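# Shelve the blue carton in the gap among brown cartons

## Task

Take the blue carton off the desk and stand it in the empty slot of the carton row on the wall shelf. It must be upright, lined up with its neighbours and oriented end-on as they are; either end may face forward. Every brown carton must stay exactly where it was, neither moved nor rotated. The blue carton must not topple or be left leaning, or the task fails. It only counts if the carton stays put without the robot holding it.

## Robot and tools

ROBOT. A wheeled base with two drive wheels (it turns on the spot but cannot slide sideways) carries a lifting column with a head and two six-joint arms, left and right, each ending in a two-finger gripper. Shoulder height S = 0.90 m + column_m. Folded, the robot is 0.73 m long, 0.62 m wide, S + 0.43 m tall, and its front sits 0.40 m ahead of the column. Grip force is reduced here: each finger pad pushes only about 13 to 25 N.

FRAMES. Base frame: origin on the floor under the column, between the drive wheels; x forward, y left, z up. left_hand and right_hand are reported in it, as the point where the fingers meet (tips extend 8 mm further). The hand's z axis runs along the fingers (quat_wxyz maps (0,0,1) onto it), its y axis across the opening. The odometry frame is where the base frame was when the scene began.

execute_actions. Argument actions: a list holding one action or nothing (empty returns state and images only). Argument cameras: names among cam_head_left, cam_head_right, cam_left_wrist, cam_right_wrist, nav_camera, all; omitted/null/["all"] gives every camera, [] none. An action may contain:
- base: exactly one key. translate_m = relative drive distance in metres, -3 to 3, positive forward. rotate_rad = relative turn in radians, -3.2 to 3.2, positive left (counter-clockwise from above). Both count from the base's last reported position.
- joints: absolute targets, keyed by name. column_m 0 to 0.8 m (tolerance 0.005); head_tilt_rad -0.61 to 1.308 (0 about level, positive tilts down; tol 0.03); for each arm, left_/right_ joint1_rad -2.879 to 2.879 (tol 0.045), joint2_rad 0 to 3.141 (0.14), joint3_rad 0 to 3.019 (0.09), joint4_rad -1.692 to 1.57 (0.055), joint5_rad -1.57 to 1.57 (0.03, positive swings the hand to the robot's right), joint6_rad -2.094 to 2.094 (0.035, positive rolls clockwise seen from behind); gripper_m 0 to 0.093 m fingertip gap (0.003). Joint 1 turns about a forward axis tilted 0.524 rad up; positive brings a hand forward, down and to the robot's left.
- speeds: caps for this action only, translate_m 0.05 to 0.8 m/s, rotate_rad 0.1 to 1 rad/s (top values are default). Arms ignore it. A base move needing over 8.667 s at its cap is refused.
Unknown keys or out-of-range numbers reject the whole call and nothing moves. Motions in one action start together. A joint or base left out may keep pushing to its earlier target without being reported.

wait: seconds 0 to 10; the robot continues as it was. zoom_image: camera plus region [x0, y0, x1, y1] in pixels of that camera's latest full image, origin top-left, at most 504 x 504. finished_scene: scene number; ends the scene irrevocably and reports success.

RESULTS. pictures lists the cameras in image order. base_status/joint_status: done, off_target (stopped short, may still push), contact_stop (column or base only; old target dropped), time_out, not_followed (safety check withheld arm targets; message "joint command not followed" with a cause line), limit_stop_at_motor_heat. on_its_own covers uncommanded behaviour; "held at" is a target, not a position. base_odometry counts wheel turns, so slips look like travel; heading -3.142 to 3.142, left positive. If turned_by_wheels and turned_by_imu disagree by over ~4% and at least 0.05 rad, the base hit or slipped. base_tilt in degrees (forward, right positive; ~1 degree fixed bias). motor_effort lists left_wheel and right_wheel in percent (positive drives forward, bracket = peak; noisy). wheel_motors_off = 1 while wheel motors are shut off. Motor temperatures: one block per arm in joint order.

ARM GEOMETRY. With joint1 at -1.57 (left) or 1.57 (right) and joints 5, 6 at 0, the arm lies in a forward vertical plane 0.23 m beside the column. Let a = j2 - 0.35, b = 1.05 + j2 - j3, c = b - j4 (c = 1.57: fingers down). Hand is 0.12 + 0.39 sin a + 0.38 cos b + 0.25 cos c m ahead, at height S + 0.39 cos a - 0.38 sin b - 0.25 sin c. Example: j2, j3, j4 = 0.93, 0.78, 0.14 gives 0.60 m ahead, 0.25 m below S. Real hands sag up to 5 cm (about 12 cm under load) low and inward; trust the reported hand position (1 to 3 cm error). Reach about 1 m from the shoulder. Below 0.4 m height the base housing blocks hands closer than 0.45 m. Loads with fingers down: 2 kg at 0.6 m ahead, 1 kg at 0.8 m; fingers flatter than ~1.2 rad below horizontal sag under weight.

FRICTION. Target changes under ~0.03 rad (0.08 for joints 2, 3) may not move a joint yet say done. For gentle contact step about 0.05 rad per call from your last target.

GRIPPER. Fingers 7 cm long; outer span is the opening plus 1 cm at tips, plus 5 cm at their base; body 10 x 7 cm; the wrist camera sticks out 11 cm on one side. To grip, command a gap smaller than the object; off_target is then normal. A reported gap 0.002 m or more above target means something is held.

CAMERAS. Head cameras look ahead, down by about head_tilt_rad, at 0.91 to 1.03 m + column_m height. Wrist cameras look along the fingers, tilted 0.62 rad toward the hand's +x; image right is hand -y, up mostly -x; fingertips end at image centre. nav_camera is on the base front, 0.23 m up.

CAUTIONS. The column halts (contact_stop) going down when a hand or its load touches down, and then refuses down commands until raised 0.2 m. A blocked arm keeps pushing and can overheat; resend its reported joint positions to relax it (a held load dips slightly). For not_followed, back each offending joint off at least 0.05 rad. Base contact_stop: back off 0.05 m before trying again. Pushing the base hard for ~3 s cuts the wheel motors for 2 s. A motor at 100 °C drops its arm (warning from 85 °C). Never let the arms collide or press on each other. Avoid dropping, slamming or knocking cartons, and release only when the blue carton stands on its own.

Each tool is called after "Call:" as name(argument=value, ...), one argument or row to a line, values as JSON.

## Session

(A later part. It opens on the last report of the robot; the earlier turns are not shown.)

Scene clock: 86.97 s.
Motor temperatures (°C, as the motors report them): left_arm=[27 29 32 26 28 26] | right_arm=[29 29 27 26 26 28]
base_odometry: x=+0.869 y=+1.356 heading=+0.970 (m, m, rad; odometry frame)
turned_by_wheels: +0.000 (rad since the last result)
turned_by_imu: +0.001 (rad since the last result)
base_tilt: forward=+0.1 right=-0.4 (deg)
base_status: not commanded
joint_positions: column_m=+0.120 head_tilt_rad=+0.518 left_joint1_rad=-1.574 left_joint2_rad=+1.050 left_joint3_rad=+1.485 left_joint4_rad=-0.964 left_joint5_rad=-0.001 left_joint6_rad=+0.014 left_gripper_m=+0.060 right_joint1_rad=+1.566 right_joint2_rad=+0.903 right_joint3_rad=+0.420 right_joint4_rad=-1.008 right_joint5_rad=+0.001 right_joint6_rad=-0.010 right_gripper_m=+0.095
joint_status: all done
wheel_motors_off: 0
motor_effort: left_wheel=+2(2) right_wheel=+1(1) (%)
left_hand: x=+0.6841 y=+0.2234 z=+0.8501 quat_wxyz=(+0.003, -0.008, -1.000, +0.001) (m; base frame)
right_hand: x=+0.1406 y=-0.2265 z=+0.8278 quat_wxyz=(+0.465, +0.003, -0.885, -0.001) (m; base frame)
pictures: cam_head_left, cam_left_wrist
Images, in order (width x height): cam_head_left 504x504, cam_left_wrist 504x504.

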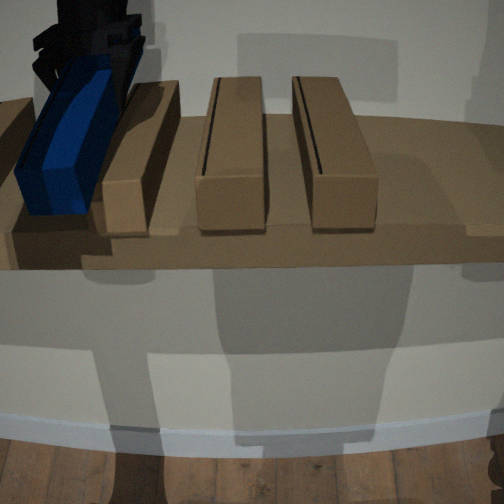

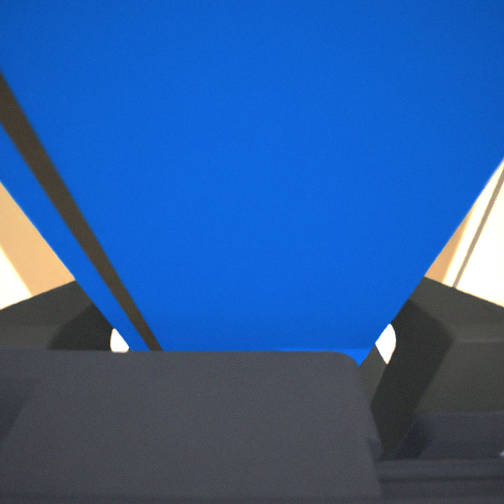

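Call:
execute_actions(
  actions=[
    {"joints":{"column_m":0.09}},
  ],
  cameras=["cam_head_left","cam_left_wrist"],
)

Scene clock: 88.07 s.
Motor temperatures (°C, as the motors report them): left_arm=[27 29 32 26 28 26] | right_arm=[29 29 27 26 26 28]
base_odometry: x=+0.869 y=+1.356 heading=+0.970 (m, m, rad; odometry frame)
turned_by_wheels: +0.000 (rad since the last result)
turned_by_imu: +0.000 (rad since the last result)
base_tilt: forward=+0.2 right=-0.3 (deg)
base_status: not commanded
joint_positions: column_m=+0.090 head_tilt_rad=+0.518 left_joint1_rad=-1.574 left_joint2_rad=+1.050 left_joint3_rad=+1.485 left_joint4_rad=-0.964 left_joint5_rad=-0.001 left_joint6_rad=+0.014 left_gripper_m=+0.060 right_joint1_rad=+1.566 right_joint2_rad=+0.903 right_joint3_rad=+0.420 right_joint4_rad=-1.008 right_joint5_rad=+0.001 right_joint6_rad=-0.010 right_gripper_m=+0.095
joint_status: all done
wheel_motors_off: 0
motor_effort: left_wheel=+2(2) right_wheel=-3(2) (%)
left_hand: x=+0.6841 y=+0.2234 z=+0.8201 quat_wxyz=(+0.003, -0.008, -1.000, +0.001) (m; base frame)
right_hand: x=+0.1406 y=-0.2265 z=+0.7978 quat_wxyz=(+0.465, +0.003, -0.885, -0.001) (m; base frame)
pictures: cam_head_left, cam_left_wrist
Images, in order (width x height): cam_head_left 504x504, cam_left_wrist 504x504.

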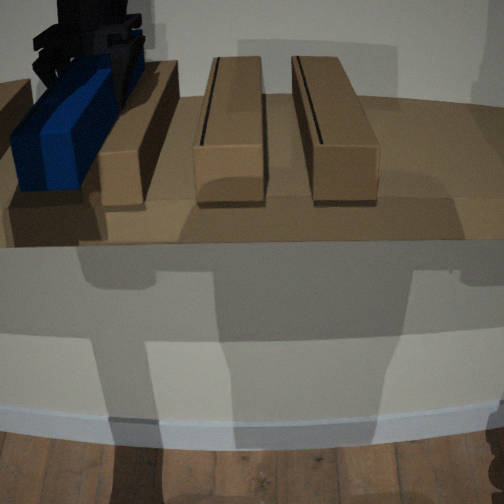

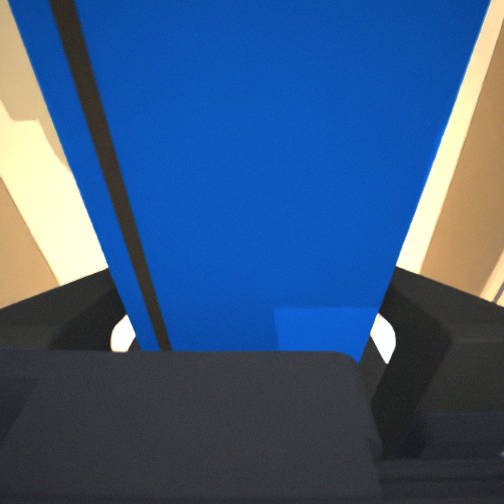

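Call:
execute_actions(
  actions=[
    {"joints":{"column_m":0.07}},
  ],
  cameras=["cam_head_left","cam_left_wrist"],
)

Call:
zoom_image(
  camera="cam_head_left",
  region=[0,20,260,250],
)

Scene clock: 89.03 s.
Motor temperatures (°C, as the motors report them): left_arm=[27 29 32 26 28 26] | right_arm=[29 29 27 26 26 28]
base_odometry: x=+0.869 y=+1.356 heading=+0.970 (m, m, rad; odometry frame)
turned_by_wheels: +0.000 (rad since the last result)
turned_by_imu: +0.000 (rad since the last result)
base_tilt: forward=+0.2 right=-0.3 (deg)
base_status: not commanded
joint_positions: column_m=+0.070 head_tilt_rad=+0.518 left_joint1_rad=-1.574 left_joint2_rad=+1.024 left_joint3_rad=+1.485 left_joint4_rad=-0.967 left_joint5_rad=+0.000 left_joint6_rad=+0.014 left_gripper_m=+0.060 right_joint1_rad=+1.566 right_joint2_rad=+0.903 right_joint3_rad=+0.420 right_joint4_rad=-1.008 right_joint5_rad=+0.001 right_joint6_rad=-0.010 right_gripper_m=+0.095
joint_status: all done
wheel_motors_off: 0
motor_effort: left_wheel=+3(3) right_wheel=-2(3) (%)
left_hand: x=+0.6878 y=+0.2233 z=+0.8149 quat_wxyz=(-0.009, -0.008, -1.000, +0.001) (m; base frame)
right_hand: x=+0.1406 y=-0.2265 z=+0.7778 quat_wxyz=(+0.465, +0.003, -0.885, -0.001) (m; base frame)
pictures: cam_head_left, cam_left_wrist
Images, in order (width x height): cam_head_left 504x504, cam_left_wrist 504x504.

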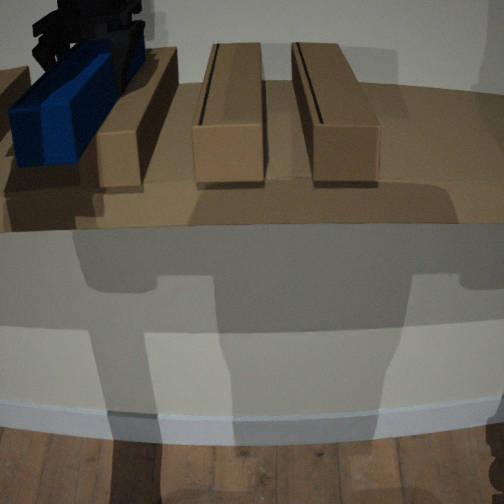

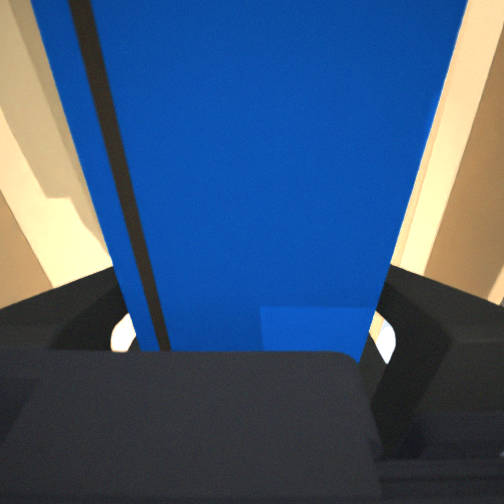

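Region (0, 20, 260, 250) of cam_head_left's 504x504 image, scaled by 1.938, with more detail than that image has; it fills the top 446 rows of this view, and the rest is white.

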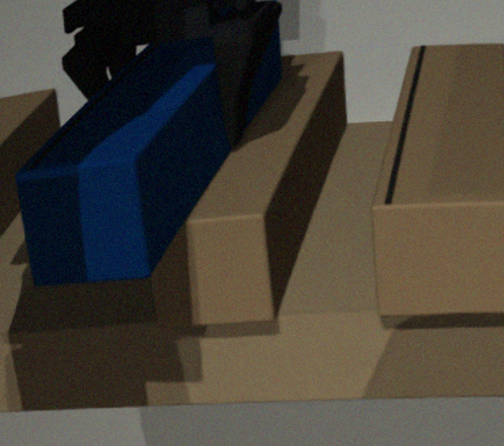

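Call:
execute_actions(
  actions=[
    {"joints":{"column_m":0.09}},
  ],
  cameras=[],
)

Call:
execute_actions(
  actions=[
    {"base":{"translate_m":-0.045},"speeds":{"translate_m":0.05}},
  ],
  cameras=[],
)

Call:
execute_actions(
  actions=[
    {"joints":{"column_m":0.073}},
  ],
  cameras=["cam_head_left","cam_left_wrist"],
)

Call:
zoom_image(
  camera="cam_head_left",
  region=[0,20,260,250],
)

Scene clock: 90.10 s.
Motor temperatures (°C, as the motors report them): left_arm=[27 29 32 26 28 26] | right_arm=[29 29 27 26 26 28]
base_odometry: x=+0.869 y=+1.356 heading=+0.970 (m, m, rad; odometry frame)
turned_by_wheels: +0.000 (rad since the last result)
turned_by_imu: +0.000 (rad since the last result)
base_tilt: forward=+0.1 right=-0.4 (deg)
base_status: not commanded
joint_positions: column_m=+0.090 head_tilt_rad=+0.518 left_joint1_rad=-1.574 left_joint2_rad=+1.038 left_joint3_rad=+1.485 left_joint4_rad=-0.967 left_joint5_rad=+0.000 left_joint6_rad=+0.014 left_gripper_m=+0.060 right_joint1_rad=+1.566 right_joint2_rad=+0.903 right_joint3_rad=+0.420 right_joint4_rad=-1.008 right_joint5_rad=+0.001 right_joint6_rad=-0.010 right_gripper_m=+0.095
joint_status: all done
wheel_motors_off: 0
motor_effort: left_wheel=+3(3) right_wheel=-4(4) (%)
left_hand: x=+0.6855 y=+0.2233 z=+0.8268 quat_wxyz=(-0.002, -0.008, -1.000, +0.001) (m; base frame)
right_hand: x=+0.1406 y=-0.2265 z=+0.7977 quat_wxyz=(+0.465, +0.003, -0.885, -0.001) (m; base frame)
pictures: none
No camera images: the call's "cameras" was empty. Leave "cameras" out to get every camera's image.

Scene clock: 91.70 s.
Motor temperatures (°C, as the motors report them): left_arm=[27 29 32 26 28 26] | right_arm=[29 29 27 26 26 28]
base_odometry: x=+0.844 y=+1.319 heading=+0.969 (m, m, rad; odometry frame)
turned_by_wheels: -0.001 (rad since the last result)
turned_by_imu: -0.001 (rad since the last result)
base_tilt: forward=+0.1 right=-0.3 (deg)
base_status: done
joint_positions: column_m=+0.090 head_tilt_rad=+0.518 left_joint1_rad=-1.574 left_joint2_rad=+1.039 left_joint3_rad=+1.485 left_joint4_rad=-0.965 left_joint5_rad=+0.000 left_joint6_rad=+0.014 left_gripper_m=+0.060 right_joint1_rad=+1.566 right_joint2_rad=+0.902 right_joint3_rad=+0.420 right_joint4_rad=-1.008 right_joint5_rad=+0.001 right_joint6_rad=-0.010 right_gripper_m=+0.095
joint_status: not commanded
wheel_motors_off: 0
motor_effort: left_wheel=-2(37) right_wheel=-2(29) (%)
left_hand: x=+0.6858 y=+0.2233 z=+0.8264 quat_wxyz=(-0.002, -0.008, -1.000, +0.001) (m; base frame)
right_hand: x=+0.1404 y=-0.2264 z=+0.7978 quat_wxyz=(+0.465, +0.003, -0.885, -0.001) (m; base frame)
pictures: none
No camera images: the call's "cameras" was empty. Leave "cameras" out to get every camera's image.

Scene clock: 92.50 s.
Motor temperatures (°C, as the motors report them): left_arm=[27 29 32 26 28 26] | right_arm=[29 29 27 26 26 28]
base_odometry: x=+0.844 y=+1.319 heading=+0.969 (m, m, rad; odometry frame)
turned_by_wheels: +0.000 (rad since the last result)
turned_by_imu: +0.000 (rad since the last result)
base_tilt: forward=+0.1 right=-0.3 (deg)
base_status: not commanded
joint_positions: column_m=+0.073 head_tilt_rad=+0.517 left_joint1_rad=-1.574 left_joint2_rad=+1.030 left_joint3_rad=+1.485 left_joint4_rad=-0.967 left_joint5_rad=-0.001 left_joint6_rad=+0.014 left_gripper_m=+0.060 right_joint1_rad=+1.566 right_joint2_rad=+0.902 right_joint3_rad=+0.420 right_joint4_rad=-1.008 right_joint5_rad=+0.001 right_joint6_rad=-0.010 right_gripper_m=+0.095
joint_status: all done
wheel_motors_off: 0
motor_effort: left_wheel=-2(3) right_wheel=-2(5) (%)
left_hand: x=+0.6868 y=+0.2234 z=+0.8145 quat_wxyz=(-0.006, -0.008, -1.000, +0.001) (m; base frame)
right_hand: x=+0.1404 y=-0.2264 z=+0.7809 quat_wxyz=(+0.465, +0.003, -0.885, -0.001) (m; base frame)
pictures: cam_head_left, cam_left_wrist
Images, in order (width x height): cam_head_left 504x504, cam_left_wrist 504x504.

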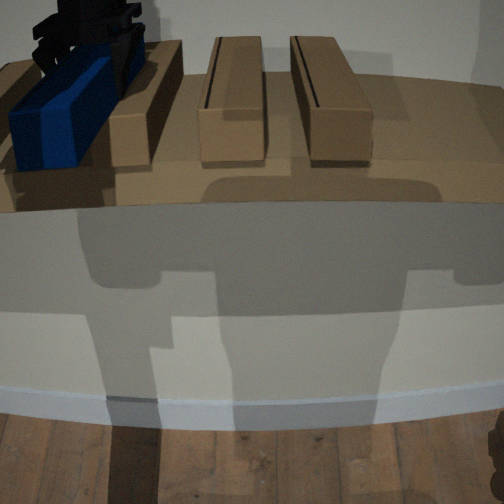

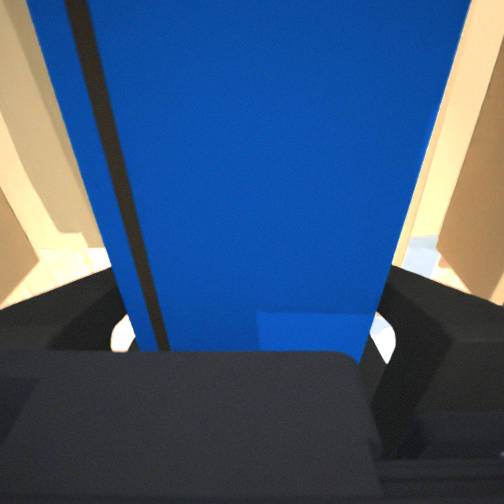

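Region (0, 20, 260, 250) of cam_head_left's 504x504 image, scaled by 1.938, with more detail than that image has; it fills the top 446 rows of this view, and the rest is white.

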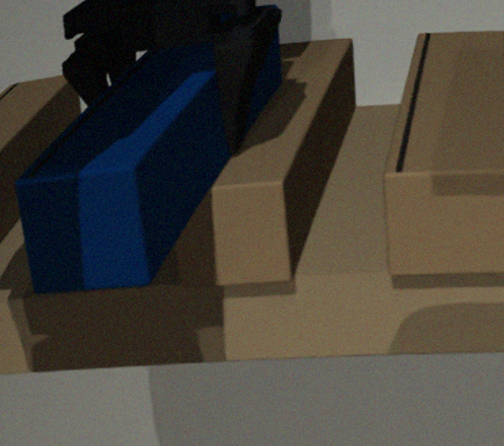

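Call:
execute_actions(
  actions=[
    {"joints":{"left_gripper_m":0.074}},
  ],
  cameras=["cam_head_left","cam_left_wrist"],
)

Call:
execute_actions(
  actions=[
    {"joints":{"column_m":0.2}},
  ],
  cameras=["cam_head_left","cam_head_right","cam_left_wrist"],
)

Scene clock: 93.67 s.
Motor temperatures (°C, as the motors report them): left_arm=[27 29 32 26 28 26] | right_arm=[29 29 27 26 26 28]
base_odometry: x=+0.844 y=+1.319 heading=+0.968 (m, m, rad; odometry frame)
turned_by_wheels: +0.000 (rad since the last result)
turned_by_imu: +0.000 (rad since the last result)
base_tilt: forward=+0.1 right=-0.4 (deg)
base_status: not commanded
joint_positions: column_m=+0.073 head_tilt_rad=+0.517 left_joint1_rad=-1.574 left_joint2_rad=+1.033 left_joint3_rad=+1.485 left_joint4_rad=-0.967 left_joint5_rad=+0.000 left_joint6_rad=+0.014 left_gripper_m=+0.074 right_joint1_rad=+1.566 right_joint2_rad=+0.902 right_joint3_rad=+0.420 right_joint4_rad=-1.008 right_joint5_rad=+0.001 right_joint6_rad=-0.010 right_gripper_m=+0.095
joint_status: all done
wheel_motors_off: 0
motor_effort: left_wheel=-3(3) right_wheel=-3(1) (%)
left_hand: x=+0.6864 y=+0.2233 z=+0.8130 quat_wxyz=(-0.005, -0.008, -1.000, +0.001) (m; base frame)
right_hand: x=+0.1404 y=-0.2264 z=+0.7809 quat_wxyz=(+0.465, +0.003, -0.885, -0.001) (m; base frame)
pictures: cam_head_left, cam_left_wrist
Images, in order (width x height): cam_head_left 504x504, cam_left_wrist 504x504.

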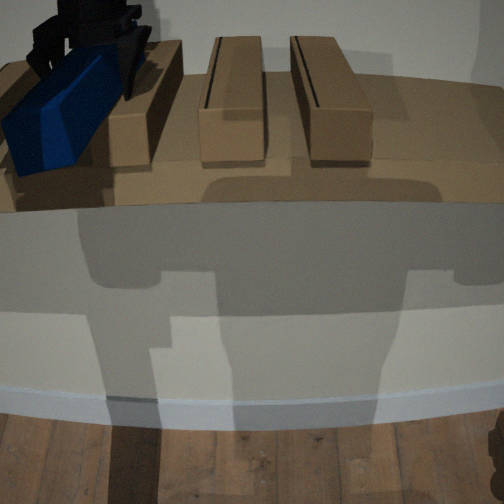

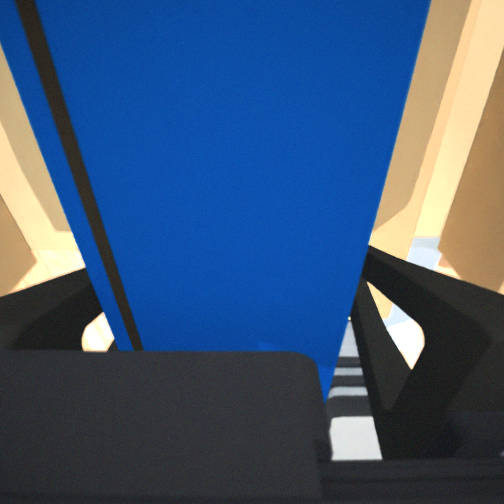

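Scene clock: 95.90 s.
Motor temperatures (°C, as the motors report them): left_arm=[27 29 32 26 28 26] | right_arm=[29 29 27 26 26 28]
base_odometry: x=+0.844 y=+1.319 heading=+0.968 (m, m, rad; odometry frame)
turned_by_wheels: +0.000 (rad since the last result)
turned_by_imu: +0.001 (rad since the last result)
base_tilt: forward=+0.2 right=-0.4 (deg)
base_status: not commanded
joint_positions: column_m=+0.200 head_tilt_rad=+0.517 left_joint1_rad=-1.574 left_joint2_rad=+1.035 left_joint3_rad=+1.485 left_joint4_rad=-0.967 left_joint5_rad=+0.000 left_joint6_rad=+0.014 left_gripper_m=+0.074 right_joint1_rad=+1.566 right_joint2_rad=+0.902 right_joint3_rad=+0.420 right_joint4_rad=-1.008 right_joint5_rad=+0.001 right_joint6_rad=-0.010 right_gripper_m=+0.095
joint_status: all done
wheel_motors_off: 0
motor_effort: left_wheel=-4(4) right_wheel=-1(1) (%)
left_hand: x=+0.6859 y=+0.2233 z=+0.9383 quat_wxyz=(-0.003, -0.008, -1.000, +0.001) (m; base frame)
right_hand: x=+0.1404 y=-0.2264 z=+0.9077 quat_wxyz=(+0.465, +0.003, -0.885, -0.001) (m; base frame)
pictures: cam_head_left, cam_head_right, cam_left_wrist
Images, in order (width x height): cam_head_left 504x504, cam_head_right 504x504, cam_left_wrist 504x504.

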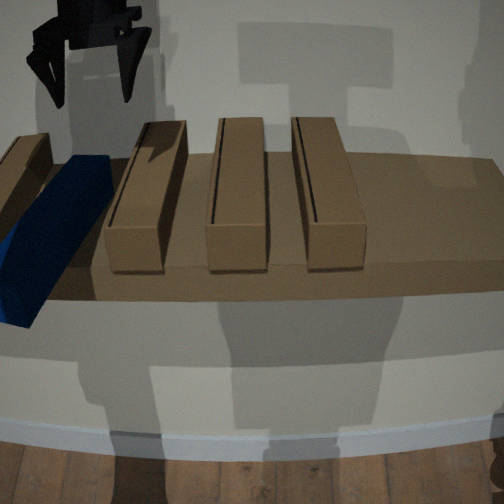

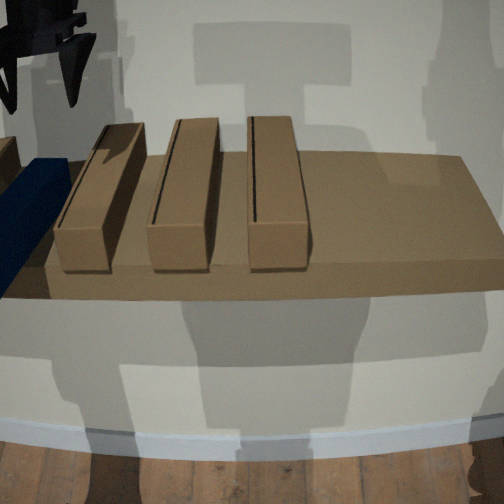

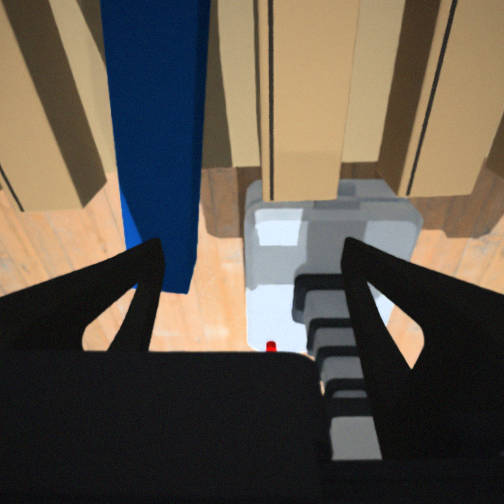

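Call:
execute_actions(
  actions=[
    {"base":{"translate_m":-0.3},"joints":{"column_m":0.3,"head_tilt_rad":0.6}},
  ],
  cameras=["cam_head_left","cam_head_right","cam_left_wrist"],
)

Scene clock: 98.50 s.
Motor temperatures (°C, as the motors report them): left_arm=[27 29 32 26 28 26] | right_arm=[29 29 27 26 26 28]
base_odometry: x=+0.674 y=+1.071 heading=+0.971 (m, m, rad; odometry frame)
turned_by_wheels: +0.002 (rad since the last result)
turned_by_imu: +0.003 (rad since the last result)
base_tilt: forward=+0.2 right=-0.4 (deg)
base_status: done
joint_positions: column_m=+0.300 head_tilt_rad=+0.604 left_joint1_rad=-1.574 left_joint2_rad=+1.038 left_joint3_rad=+1.485 left_joint4_rad=-0.966 left_joint5_rad=+0.000 left_joint6_rad=+0.014 left_gripper_m=+0.074 right_joint1_rad=+1.566 right_joint2_rad=+0.902 right_joint3_rad=+0.418 right_joint4_rad=-1.008 right_joint5_rad=+0.001 right_joint6_rad=-0.010 right_gripper_m=+0.095
joint_status: all done
wheel_motors_off: 0
motor_effort: left_wheel=+1(62) right_wheel=-1(58) (%)
left_hand: x=+0.6857 y=+0.2233 z=+1.0368 quat_wxyz=(-0.002, -0.008, -1.000, +0.001) (m; base frame)
right_hand: x=+0.1393 y=-0.2264 z=+1.0082 quat_wxyz=(+0.466, +0.003, -0.885, -0.001) (m; base frame)
pictures: cam_head_left, cam_head_right, cam_left_wrist
Images, in order (width x height): cam_head_left 504x504, cam_head_right 504x504, cam_left_wrist 504x504.

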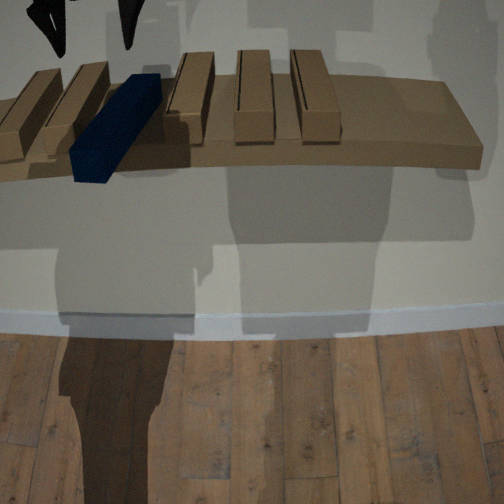

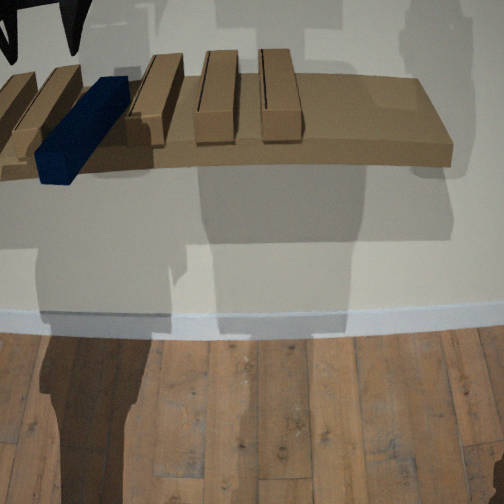

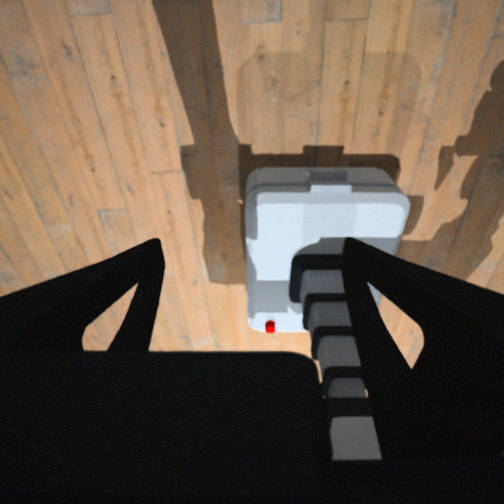

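Call:
execute_actions(
  actions=[
    {"base":{"translate_m":0.33},"joints":{"column_m":0.22,"left_gripper_m":0.093},"speeds":{"translate_m":0.3}},
  ],
  cameras=[],
)

Call:
execute_actions(
  actions=[
    {"base":{"rotate_rad":0.085},"joints":{"left_joint6_rad":0.1}},
  ],
  cameras=["cam_head_left","cam_left_wrist"],
)

Scene clock: 101.63 s.
Motor temperatures (°C, as the motors report them): left_arm=[27 29 33 26 28 26] | right_arm=[29 29 27 26 26 28]
base_odometry: x=+0.860 y=+1.344 heading=+0.973 (m, m, rad; odometry frame)
turned_by_wheels: +0.002 (rad since the last result)
turned_by_imu: +0.004 (rad since the last result)
base_tilt: forward=+0.2 right=-0.5 (deg)
base_status: done
joint_positions: column_m=+0.220 head_tilt_rad=+0.604 left_joint1_rad=-1.574 left_joint2_rad=+1.038 left_joint3_rad=+1.485 left_joint4_rad=-0.965 left_joint5_rad=+0.000 left_joint6_rad=+0.014 left_gripper_m=+0.093 right_joint1_rad=+1.566 right_joint2_rad=+0.902 right_joint3_rad=+0.420 right_joint4_rad=-1.008 right_joint5_rad=+0.001 right_joint6_rad=-0.010 right_gripper_m=+0.095
joint_status: all done
wheel_motors_off: 0
motor_effort: left_wheel=+1(36) right_wheel=+1(53) (%)
left_hand: x=+0.6860 y=+0.2233 z=+0.9568 quat_wxyz=(-0.003, -0.008, -1.000, +0.001) (m; base frame)
right_hand: x=+0.1406 y=-0.2264 z=+0.9279 quat_wxyz=(+0.464, +0.003, -0.886, -0.001) (m; base frame)
pictures: none
No camera images: the call's "cameras" was empty. Leave "cameras" out to get every camera's image.

Scene clock: 102.63 s.
Motor temperatures (°C, as the motors report them): left_arm=[27 29 33 26 28 26] | right_arm=[29 29 27 26 26 28]
base_odometry: x=+0.860 y=+1.344 heading=+1.056 (m, m, rad; odometry frame)
turned_by_wheels: +0.083 (rad since the last result)
turned_by_imu: +0.082 (rad since the last result)
base_tilt: forward=+0.1 right=-0.3 (deg)
base_status: done
joint_positions: column_m=+0.220 head_tilt_rad=+0.604 left_joint1_rad=-1.574 left_joint2_rad=+1.038 left_joint3_rad=+1.485 left_joint4_rad=-0.965 left_joint5_rad=+0.000 left_joint6_rad=+0.092 left_gripper_m=+0.093 right_joint1_rad=+1.566 right_joint2_rad=+0.902 right_joint3_rad=+0.420 right_joint4_rad=-1.008 right_joint5_rad=+0.001 right_joint6_rad=-0.010 right_gripper_m=+0.095
joint_status: all done
wheel_motors_off: 0
motor_effort: left_wheel=-1(51) right_wheel=-1(36) (%)
left_hand: x=+0.6860 y=+0.2233 z=+0.9568 quat_wxyz=(-0.003, -0.046, -0.999, +0.001) (m; base frame)
right_hand: x=+0.1406 y=-0.2264 z=+0.9279 quat_wxyz=(+0.464, +0.003, -0.886, -0.001) (m; base frame)
pictures: cam_head_left, cam_left_wrist
Images, in order (width x height): cam_head_left 504x504, cam_left_wrist 504x504.

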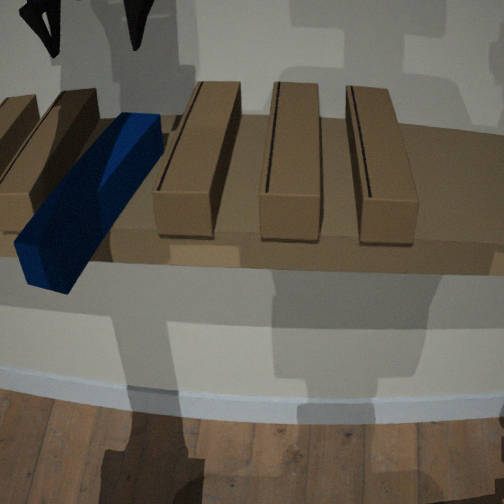

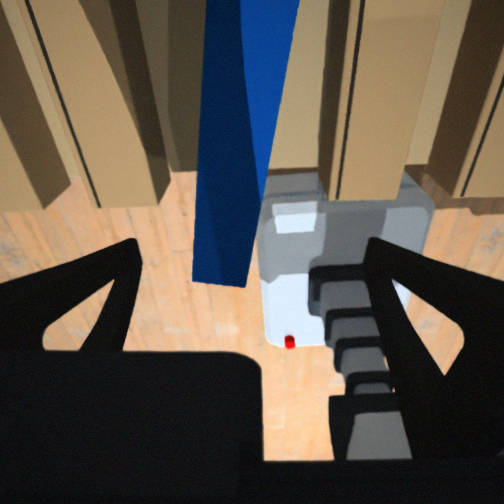

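Call:
execute_actions(
  actions=[
    {"joints":{"column_m":0.08}},
  ],
  cameras=["cam_head_left","cam_left_wrist"],
)

Scene clock: 107.10 s.
Motor temperatures (°C, as the motors report them): left_arm=[27 29 33 26 28 26] | right_arm=[29 29 27 26 26 28]
base_odometry: x=+0.860 y=+1.344 heading=+1.056 (m, m, rad; odometry frame)
turned_by_wheels: +0.000 (rad since the last result)
turned_by_imu: +0.002 (rad since the last result)
base_tilt: forward=+0.2 right=-0.4 (deg)
base_status: not commanded
joint_positions: column_m=+0.080 head_tilt_rad=+0.604 left_joint1_rad=-1.574 left_joint2_rad=+1.038 left_joint3_rad=+1.485 left_joint4_rad=-0.965 left_joint5_rad=+0.000 left_joint6_rad=+0.092 left_gripper_m=+0.093 right_joint1_rad=+1.566 right_joint2_rad=+0.902 right_joint3_rad=+0.420 right_joint4_rad=-1.008 right_joint5_rad=+0.001 right_joint6_rad=-0.010 right_gripper_m=+0.095
joint_status: all done
wheel_motors_off: 0
motor_effort: left_wheel=-2(2) right_wheel=+2(1) (%)
left_hand: x=+0.6860 y=+0.2233 z=+0.8168 quat_wxyz=(-0.003, -0.046, -0.999, +0.001) (m; base frame)
right_hand: x=+0.1406 y=-0.2264 z=+0.7879 quat_wxyz=(+0.464, +0.003, -0.886, -0.001) (m; base frame)
pictures: cam_head_left, cam_left_wrist
Images, in order (width x height): cam_head_left 504x504, cam_left_wrist 504x504.

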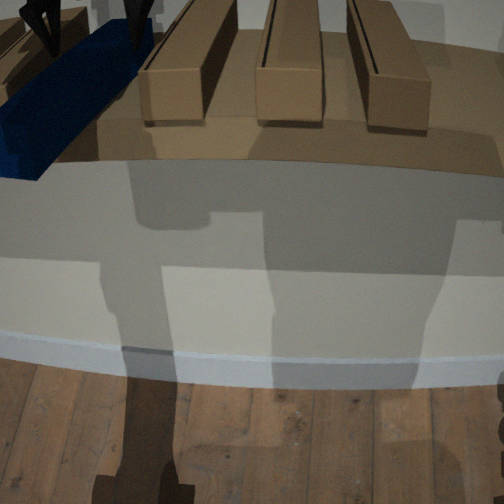

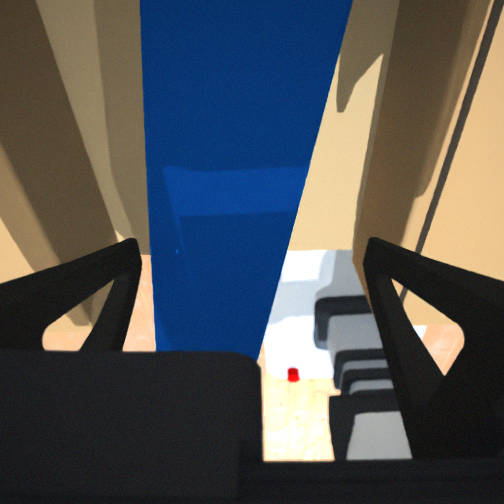

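Call:
execute_actions(
  actions=[
    {"base":{"rotate_rad":0.02},"speeds":{"rotate_rad":0.1}},
  ],
  cameras=[],
)

Call:
execute_actions(
  actions=[
    {"joints":{"column_m":0.05}},
  ],
  cameras=["cam_head_left","cam_left_wrist"],
)

Scene clock: 108.10 s.
Motor temperatures (°C, as the motors report them): left_arm=[27 29 33 26 28 26] | right_arm=[29 29 27 26 26 28]
base_odometry: x=+0.861 y=+1.344 heading=+1.074 (m, m, rad; odometry frame)
turned_by_wheels: +0.018 (rad since the last result)
turned_by_imu: +0.018 (rad since the last result)
base_tilt: forward=+0.1 right=-0.3 (deg)
base_status: done
joint_positions: column_m=+0.080 head_tilt_rad=+0.604 left_joint1_rad=-1.574 left_joint2_rad=+1.038 left_joint3_rad=+1.485 left_joint4_rad=-0.965 left_joint5_rad=+0.000 left_joint6_rad=+0.092 left_gripper_m=+0.093 right_joint1_rad=+1.566 right_joint2_rad=+0.902 right_joint3_rad=+0.420 right_joint4_rad=-1.008 right_joint5_rad=+0.001 right_joint6_rad=-0.010 right_gripper_m=+0.095
joint_status: not commanded
wheel_motors_off: 0
motor_effort: left_wheel=-1(56) right_wheel=+0(31) (%)
left_hand: x=+0.6860 y=+0.2233 z=+0.8168 quat_wxyz=(-0.003, -0.046, -0.999, +0.001) (m; base frame)
right_hand: x=+0.1406 y=-0.2264 z=+0.7879 quat_wxyz=(+0.464, +0.003, -0.886, -0.001) (m; base frame)
pictures: none
No camera images: the call's "cameras" was empty. Leave "cameras" out to get every camera's image.

Scene clock: 109.07 s.
Motor temperatures (°C, as the motors report them): left_arm=[27 29 33 26 28 26] | right_arm=[29 29 27 26 26 28]
base_odometry: x=+0.861 y=+1.344 heading=+1.074 (m, m, rad; odometry frame)
turned_by_wheels: +0.000 (rad since the last result)
turned_by_imu: +0.000 (rad since the last result)
base_tilt: forward=+0.1 right=-0.3 (deg)
base_status: not commanded
joint_positions: column_m=+0.050 head_tilt_rad=+0.604 left_joint1_rad=-1.574 left_joint2_rad=+1.038 left_joint3_rad=+1.485 left_joint4_rad=-0.965 left_joint5_rad=+0.000 left_joint6_rad=+0.092 left_gripper_m=+0.093 right_joint1_rad=+1.566 right_joint2_rad=+0.902 right_joint3_rad=+0.420 right_joint4_rad=-1.008 right_joint5_rad=+0.001 right_joint6_rad=-0.010 right_gripper_m=+0.095
joint_status: all done
wheel_motors_off: 0
motor_effort: left_wheel=-1(2) right_wheel=+1(1) (%)
left_hand: x=+0.6860 y=+0.2233 z=+0.7867 quat_wxyz=(-0.003, -0.046, -0.999, +0.001) (m; base frame)
right_hand: x=+0.1406 y=-0.2264 z=+0.7579 quat_wxyz=(+0.464, +0.003, -0.886, -0.001) (m; base frame)
pictures: cam_head_left, cam_left_wrist
Images, in order (width x height): cam_head_left 504x504, cam_left_wrist 504x504.

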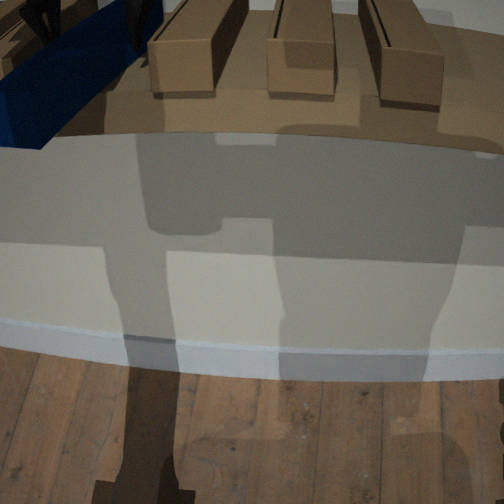

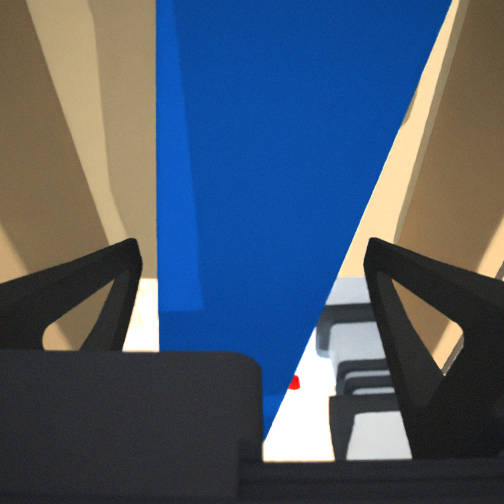

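Call:
execute_actions(
  actions=[
    {"joints":{"column_m":0.022}},
  ],
  cameras=["cam_left_wrist"],
)

Scene clock: 110.13 s.
Motor temperatures (°C, as the motors report them): left_arm=[27 29 33 26 28 26] | right_arm=[29 29 27 26 26 28]
base_odometry: x=+0.861 y=+1.344 heading=+1.074 (m, m, rad; odometry frame)
turned_by_wheels: +0.000 (rad since the last result)
turned_by_imu: +0.000 (rad since the last result)
base_tilt: forward=+0.0 right=-0.3 (deg)
base_status: not commanded
joint_positions: column_m=+0.022 head_tilt_rad=+0.604 left_joint1_rad=-1.574 left_joint2_rad=+1.038 left_joint3_rad=+1.485 left_joint4_rad=-0.965 left_joint5_rad=+0.000 left_joint6_rad=+0.092 left_gripper_m=+0.093 right_joint1_rad=+1.566 right_joint2_rad=+0.902 right_joint3_rad=+0.420 right_joint4_rad=-1.008 right_joint5_rad=+0.001 right_joint6_rad=-0.010 right_gripper_m=+0.095
joint_status: all done
wheel_motors_off: 0
motor_effort: left_wheel=-2(2) right_wheel=+2(2) (%)
left_hand: x=+0.6860 y=+0.2233 z=+0.7588 quat_wxyz=(-0.003, -0.046, -0.999, +0.001) (m; base frame)
right_hand: x=+0.1406 y=-0.2264 z=+0.7299 quat_wxyz=(+0.464, +0.003, -0.886, -0.001) (m; base frame)
pictures: cam_left_wrist
Images, in order (width x height): cam_left_wrist 504x504.

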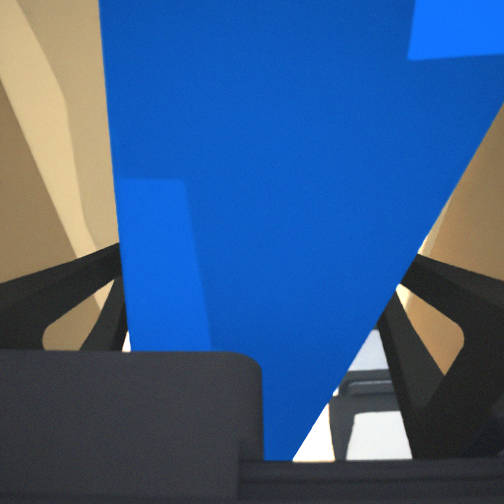

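Straddled. Close, lift slightly, advance.

Call:
execute_actions(
  actions=[
    {"joints":{"left_gripper_m":0.0}},
  ],
  cameras=["cam_left_wrist"],
)

Call:
execute_actions(
  actions=[
    {"joints":{"column_m":0.04,"head_tilt_rad":0.45}},
  ],
  cameras=[],
)

Call:
execute_actions(
  actions=[
    {"base":{"translate_m":0.08},"speeds":{"translate_m":0.05}},
  ],
  cameras=["cam_left_wrist","cam_head_left"],
)

Scene clock: 110.97 s.
Motor temperatures (°C, as the motors report them): left_arm=[27 29 33 26 28 26] | right_arm=[29 29 27 26 26 28]
base_odometry: x=+0.861 y=+1.344 heading=+1.074 (m, m, rad; odometry frame)
turned_by_wheels: +0.000 (rad since the last result)
turned_by_imu: +0.000 (rad since the last result)
base_tilt: forward=+0.2 right=-0.3 (deg)
base_status: not commanded
joint_positions: column_m=+0.022 head_tilt_rad=+0.604 left_joint1_rad=-1.574 left_joint2_rad=+1.038 left_joint3_rad=+1.485 left_joint4_rad=-0.965 left_joint5_rad=+0.000 left_joint6_rad=+0.092 left_gripper_m=+0.057 right_joint1_rad=+1.566 right_joint2_rad=+0.902 right_joint3_rad=+0.420 right_joint4_rad=-1.008 right_joint5_rad=+0.001 right_joint6_rad=-0.010 right_gripper_m=+0.095
joint_status: left_gripper_m off_target (ended at +0.057, target +0.000)
wheel_motors_off: 0
motor_effort: left_wheel=-2(2) right_wheel=+2(1) (%)
left_hand: x=+0.6860 y=+0.2232 z=+0.7588 quat_wxyz=(-0.003, -0.047, -0.999, +0.001) (m; base frame)
right_hand: x=+0.1406 y=-0.2264 z=+0.7299 quat_wxyz=(+0.464, +0.003, -0.886, -0.001) (m; base frame)
pictures: cam_left_wrist
Images, in order (width x height): cam_left_wrist 504x504.

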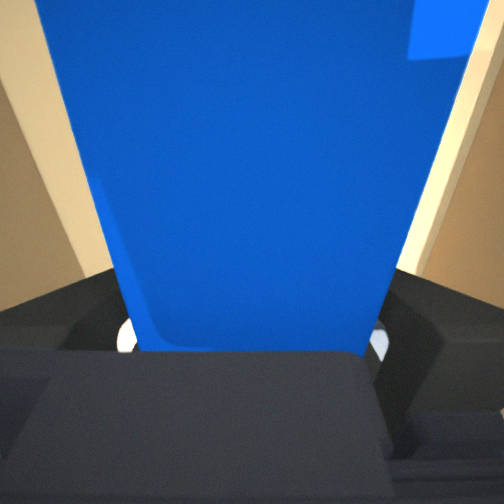

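Scene clock: 111.80 s.
Motor temperatures (°C, as the motors report them): left_arm=[27 29 33 26 28 26] | right_arm=[29 29 27 26 26 28]
base_odometry: x=+0.861 y=+1.344 heading=+1.074 (m, m, rad; odometry frame)
turned_by_wheels: +0.000 (rad since the last result)
turned_by_imu: +0.000 (rad since the last result)
base_tilt: forward=+0.1 right=-0.4 (deg)
base_status: not commanded
joint_positions: column_m=+0.040 head_tilt_rad=+0.468 left_joint1_rad=-1.574 left_joint2_rad=+1.040 left_joint3_rad=+1.485 left_joint4_rad=-0.965 left_joint5_rad=+0.000 left_joint6_rad=+0.092 left_gripper_m=+0.057 right_joint1_rad=+1.566 right_joint2_rad=+0.902 right_joint3_rad=+0.420 right_joint4_rad=-1.008 right_joint5_rad=+0.001 right_joint6_rad=-0.010 right_gripper_m=+0.095
joint_status: all done
wheel_motors_off: 0
motor_effort: left_wheel=-3(3) right_wheel=+1(4) (%)
left_hand: x=+0.6858 y=+0.2232 z=+0.7760 quat_wxyz=(-0.002, -0.047, -0.999, +0.001) (m; base frame)
right_hand: x=+0.1406 y=-0.2264 z=+0.7478 quat_wxyz=(+0.464, +0.003, -0.886, -0.001) (m; base frame)
pictures: none
No camera images: the call's "cameras" was empty. Leave "cameras" out to get every camera's image.

Scene clock: 114.10 s.
Motor temperatures (°C, as the motors report them): left_arm=[27 29 33 26 28 26] | right_arm=[29 29 27 26 26 28]
base_odometry: x=+0.899 y=+1.415 heading=+1.076 (m, m, rad; odometry frame)
turned_by_wheels: +0.002 (rad since the last result)
turned_by_imu: +0.003 (rad since the last result)
base_tilt: forward=+0.1 right=-0.3 (deg)
base_status: done
joint_positions: column_m=+0.040 head_tilt_rad=+0.468 left_joint1_rad=-1.574 left_joint2_rad=+1.040 left_joint3_rad=+1.485 left_joint4_rad=-0.963 left_joint5_rad=+0.000 left_joint6_rad=+0.092 left_gripper_m=+0.057 right_joint1_rad=+1.566 right_joint2_rad=+0.902 right_joint3_rad=+0.420 right_joint4_rad=-1.008 right_joint5_rad=+0.001 right_joint6_rad=-0.010 right_gripper_m=+0.095
joint_status: not commanded
wheel_motors_off: 0
motor_effort: left_wheel=+2(61) right_wheel=-2(40) (%)
left_hand: x=+0.6861 y=+0.2232 z=+0.7760 quat_wxyz=(-0.003, -0.047, -0.999, +0.001) (m; base frame)
right_hand: x=+0.1408 y=-0.2265 z=+0.7477 quat_wxyz=(+0.464, +0.003, -0.886, -0.001) (m; base frame)
pictures: cam_head_left, cam_left_wrist
Images, in order (width x height): cam_head_left 504x504, cam_left_wrist 504x504.

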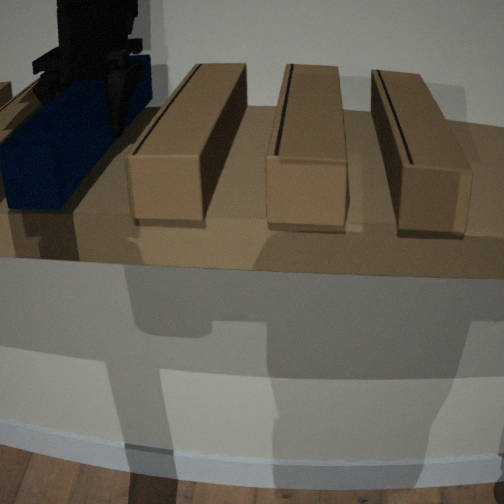

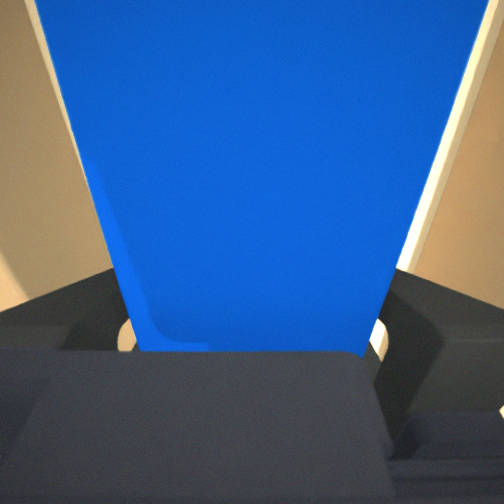

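Call:
execute_actions(
  actions=[
    {"joints":{"column_m":0.25}},
  ],
  cameras=[],
)

Call:
execute_actions(
  actions=[
    {"base":{"translate_m":-0.9},"joints":{"left_joint6_rad":0.0,"head_tilt_rad":0.6},"speeds":{"translate_m":0.5}},
  ],
  cameras=["cam_head_left","cam_left_wrist"],
)

Call:
execute_actions(
  actions=[
    {"base":{"rotate_rad":3.06},"joints":{"left_joint5_rad":-0.5},"speeds":{"rotate_rad":0.7}},
  ],
  cameras=["cam_head_left","cam_head_right"],
)

Scene clock: 118.10 s.
Motor temperatures (°C, as the motors report them): left_arm=[27 29 33 26 28 26] | right_arm=[29 29 27 26 26 28]
base_odometry: x=+0.899 y=+1.415 heading=+1.076 (m, m, rad; odometry frame)
turned_by_wheels: +0.000 (rad since the last result)
turned_by_imu: +0.002 (rad since the last result)
base_tilt: forward=+0.1 right=-0.4 (deg)
base_status: not commanded
joint_positions: column_m=+0.250 head_tilt_rad=+0.468 left_joint1_rad=-1.574 left_joint2_rad=+1.040 left_joint3_rad=+1.485 left_joint4_rad=-0.963 left_joint5_rad=+0.000 left_joint6_rad=+0.092 left_gripper_m=+0.057 right_joint1_rad=+1.566 right_joint2_rad=+0.902 right_joint3_rad=+0.420 right_joint4_rad=-1.008 right_joint5_rad=+0.001 right_joint6_rad=-0.010 right_gripper_m=+0.095
joint_status: all done
wheel_motors_off: 0
motor_effort: left_wheel=+3(3) right_wheel=-1(0) (%)
left_hand: x=+0.6860 y=+0.2232 z=+0.9857 quat_wxyz=(-0.003, -0.047, -0.999, +0.001) (m; base frame)
right_hand: x=+0.1408 y=-0.2265 z=+0.9577 quat_wxyz=(+0.464, +0.003, -0.886, -0.001) (m; base frame)
pictures: none
No camera images: the call's "cameras" was empty. Leave "cameras" out to get every camera's image.

Scene clock: 121.47 s.
Motor temperatures (°C, as the motors report them): left_arm=[27 29 33 26 28 26] | right_arm=[29 29 27 26 26 28]
base_odometry: x=+0.471 y=+0.623 heading=+1.077 (m, m, rad; odometry frame)
turned_by_wheels: +0.001 (rad since the last result)
turned_by_imu: +0.001 (rad since the last result)
base_tilt: forward=+0.1 right=-0.4 (deg)
base_status: done
joint_positions: column_m=+0.250 head_tilt_rad=+0.604 left_joint1_rad=-1.574 left_joint2_rad=+1.040 left_joint3_rad=+1.485 left_joint4_rad=-0.963 left_joint5_rad=+0.000 left_joint6_rad=+0.009 left_gripper_m=+0.057 right_joint1_rad=+1.566 right_joint2_rad=+0.901 right_joint3_rad=+0.420 right_joint4_rad=-1.008 right_joint5_rad=+0.001 right_joint6_rad=-0.010 right_gripper_m=+0.095
joint_status: all done
wheel_motors_off: 0
motor_effort: left_wheel=+1(62) right_wheel=+1(57) (%)
left_hand: x=+0.6862 y=+0.2232 z=+0.9857 quat_wxyz=(-0.003, -0.005, -1.000, +0.001) (m; base frame)
right_hand: x=+0.1407 y=-0.2265 z=+0.9577 quat_wxyz=(+0.464, +0.003, -0.886, -0.001) (m; base frame)
pictures: cam_head_left, cam_left_wrist
Images, in order (width x height): cam_head_left 504x504, cam_left_wrist 504x504.

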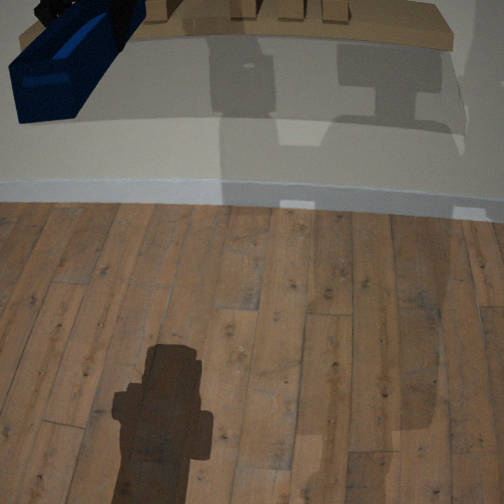

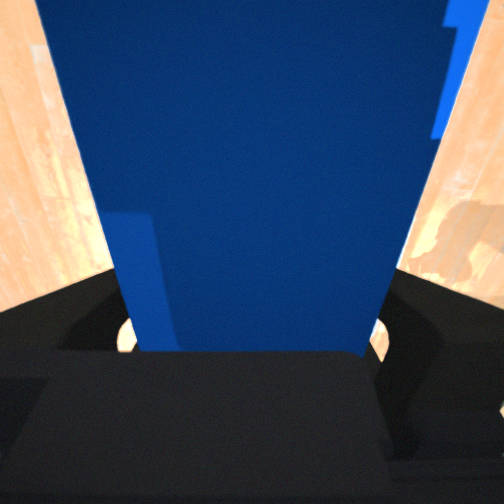

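Scene clock: 126.83 s.
Motor temperatures (°C, as the motors report them): left_arm=[27 29 33 26 28 26] | right_arm=[29 29 27 26 26 28]
base_odometry: x=+0.471 y=+0.623 heading=-2.147 (m, m, rad; odometry frame)
turned_by_wheels: +3.060 (rad since the last result)
turned_by_imu: +3.033 (rad since the last result)
base_tilt: forward=+0.0 right=-0.3 (deg)
base_status: done
joint_positions: column_m=+0.250 head_tilt_rad=+0.604 left_joint1_rad=-1.574 left_joint2_rad=+1.040 left_joint3_rad=+1.485 left_joint4_rad=-0.963 left_joint5_rad=-0.497 left_joint6_rad=+0.009 left_gripper_m=+0.057 right_joint1_rad=+1.566 right_joint2_rad=+0.901 right_joint3_rad=+0.420 right_joint4_rad=-1.008 right_joint5_rad=+0.001 right_joint6_rad=-0.010 right_gripper_m=+0.095
joint_status: all done
wheel_motors_off: 0
motor_effort: left_wheel=-1(47) right_wheel=+0(51) (%)
left_hand: x=+0.6862 y=+0.3053 z=+1.0064 quat_wxyz=(-0.002, -0.004, -0.970, -0.245) (m; base frame)
right_hand: x=+0.1407 y=-0.2265 z=+0.9577 quat_wxyz=(+0.464, +0.003, -0.886, -0.001) (m; base frame)
pictures: cam_head_left, cam_head_right
Images, in order (width x height): cam_head_left 504x504, cam_head_right 504x504.

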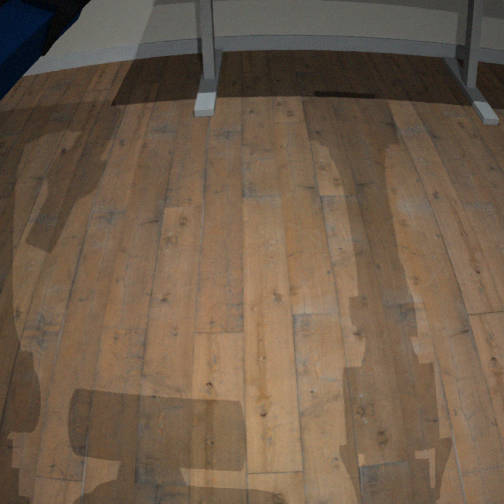

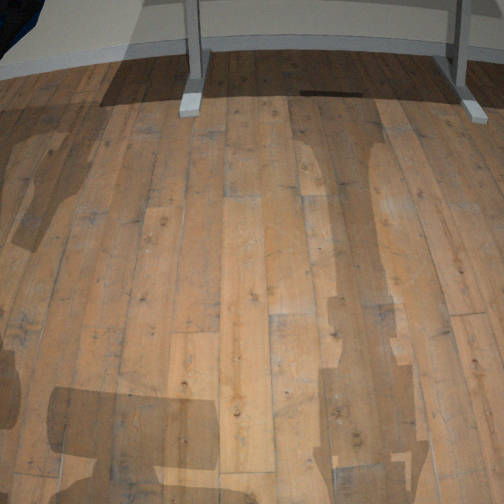

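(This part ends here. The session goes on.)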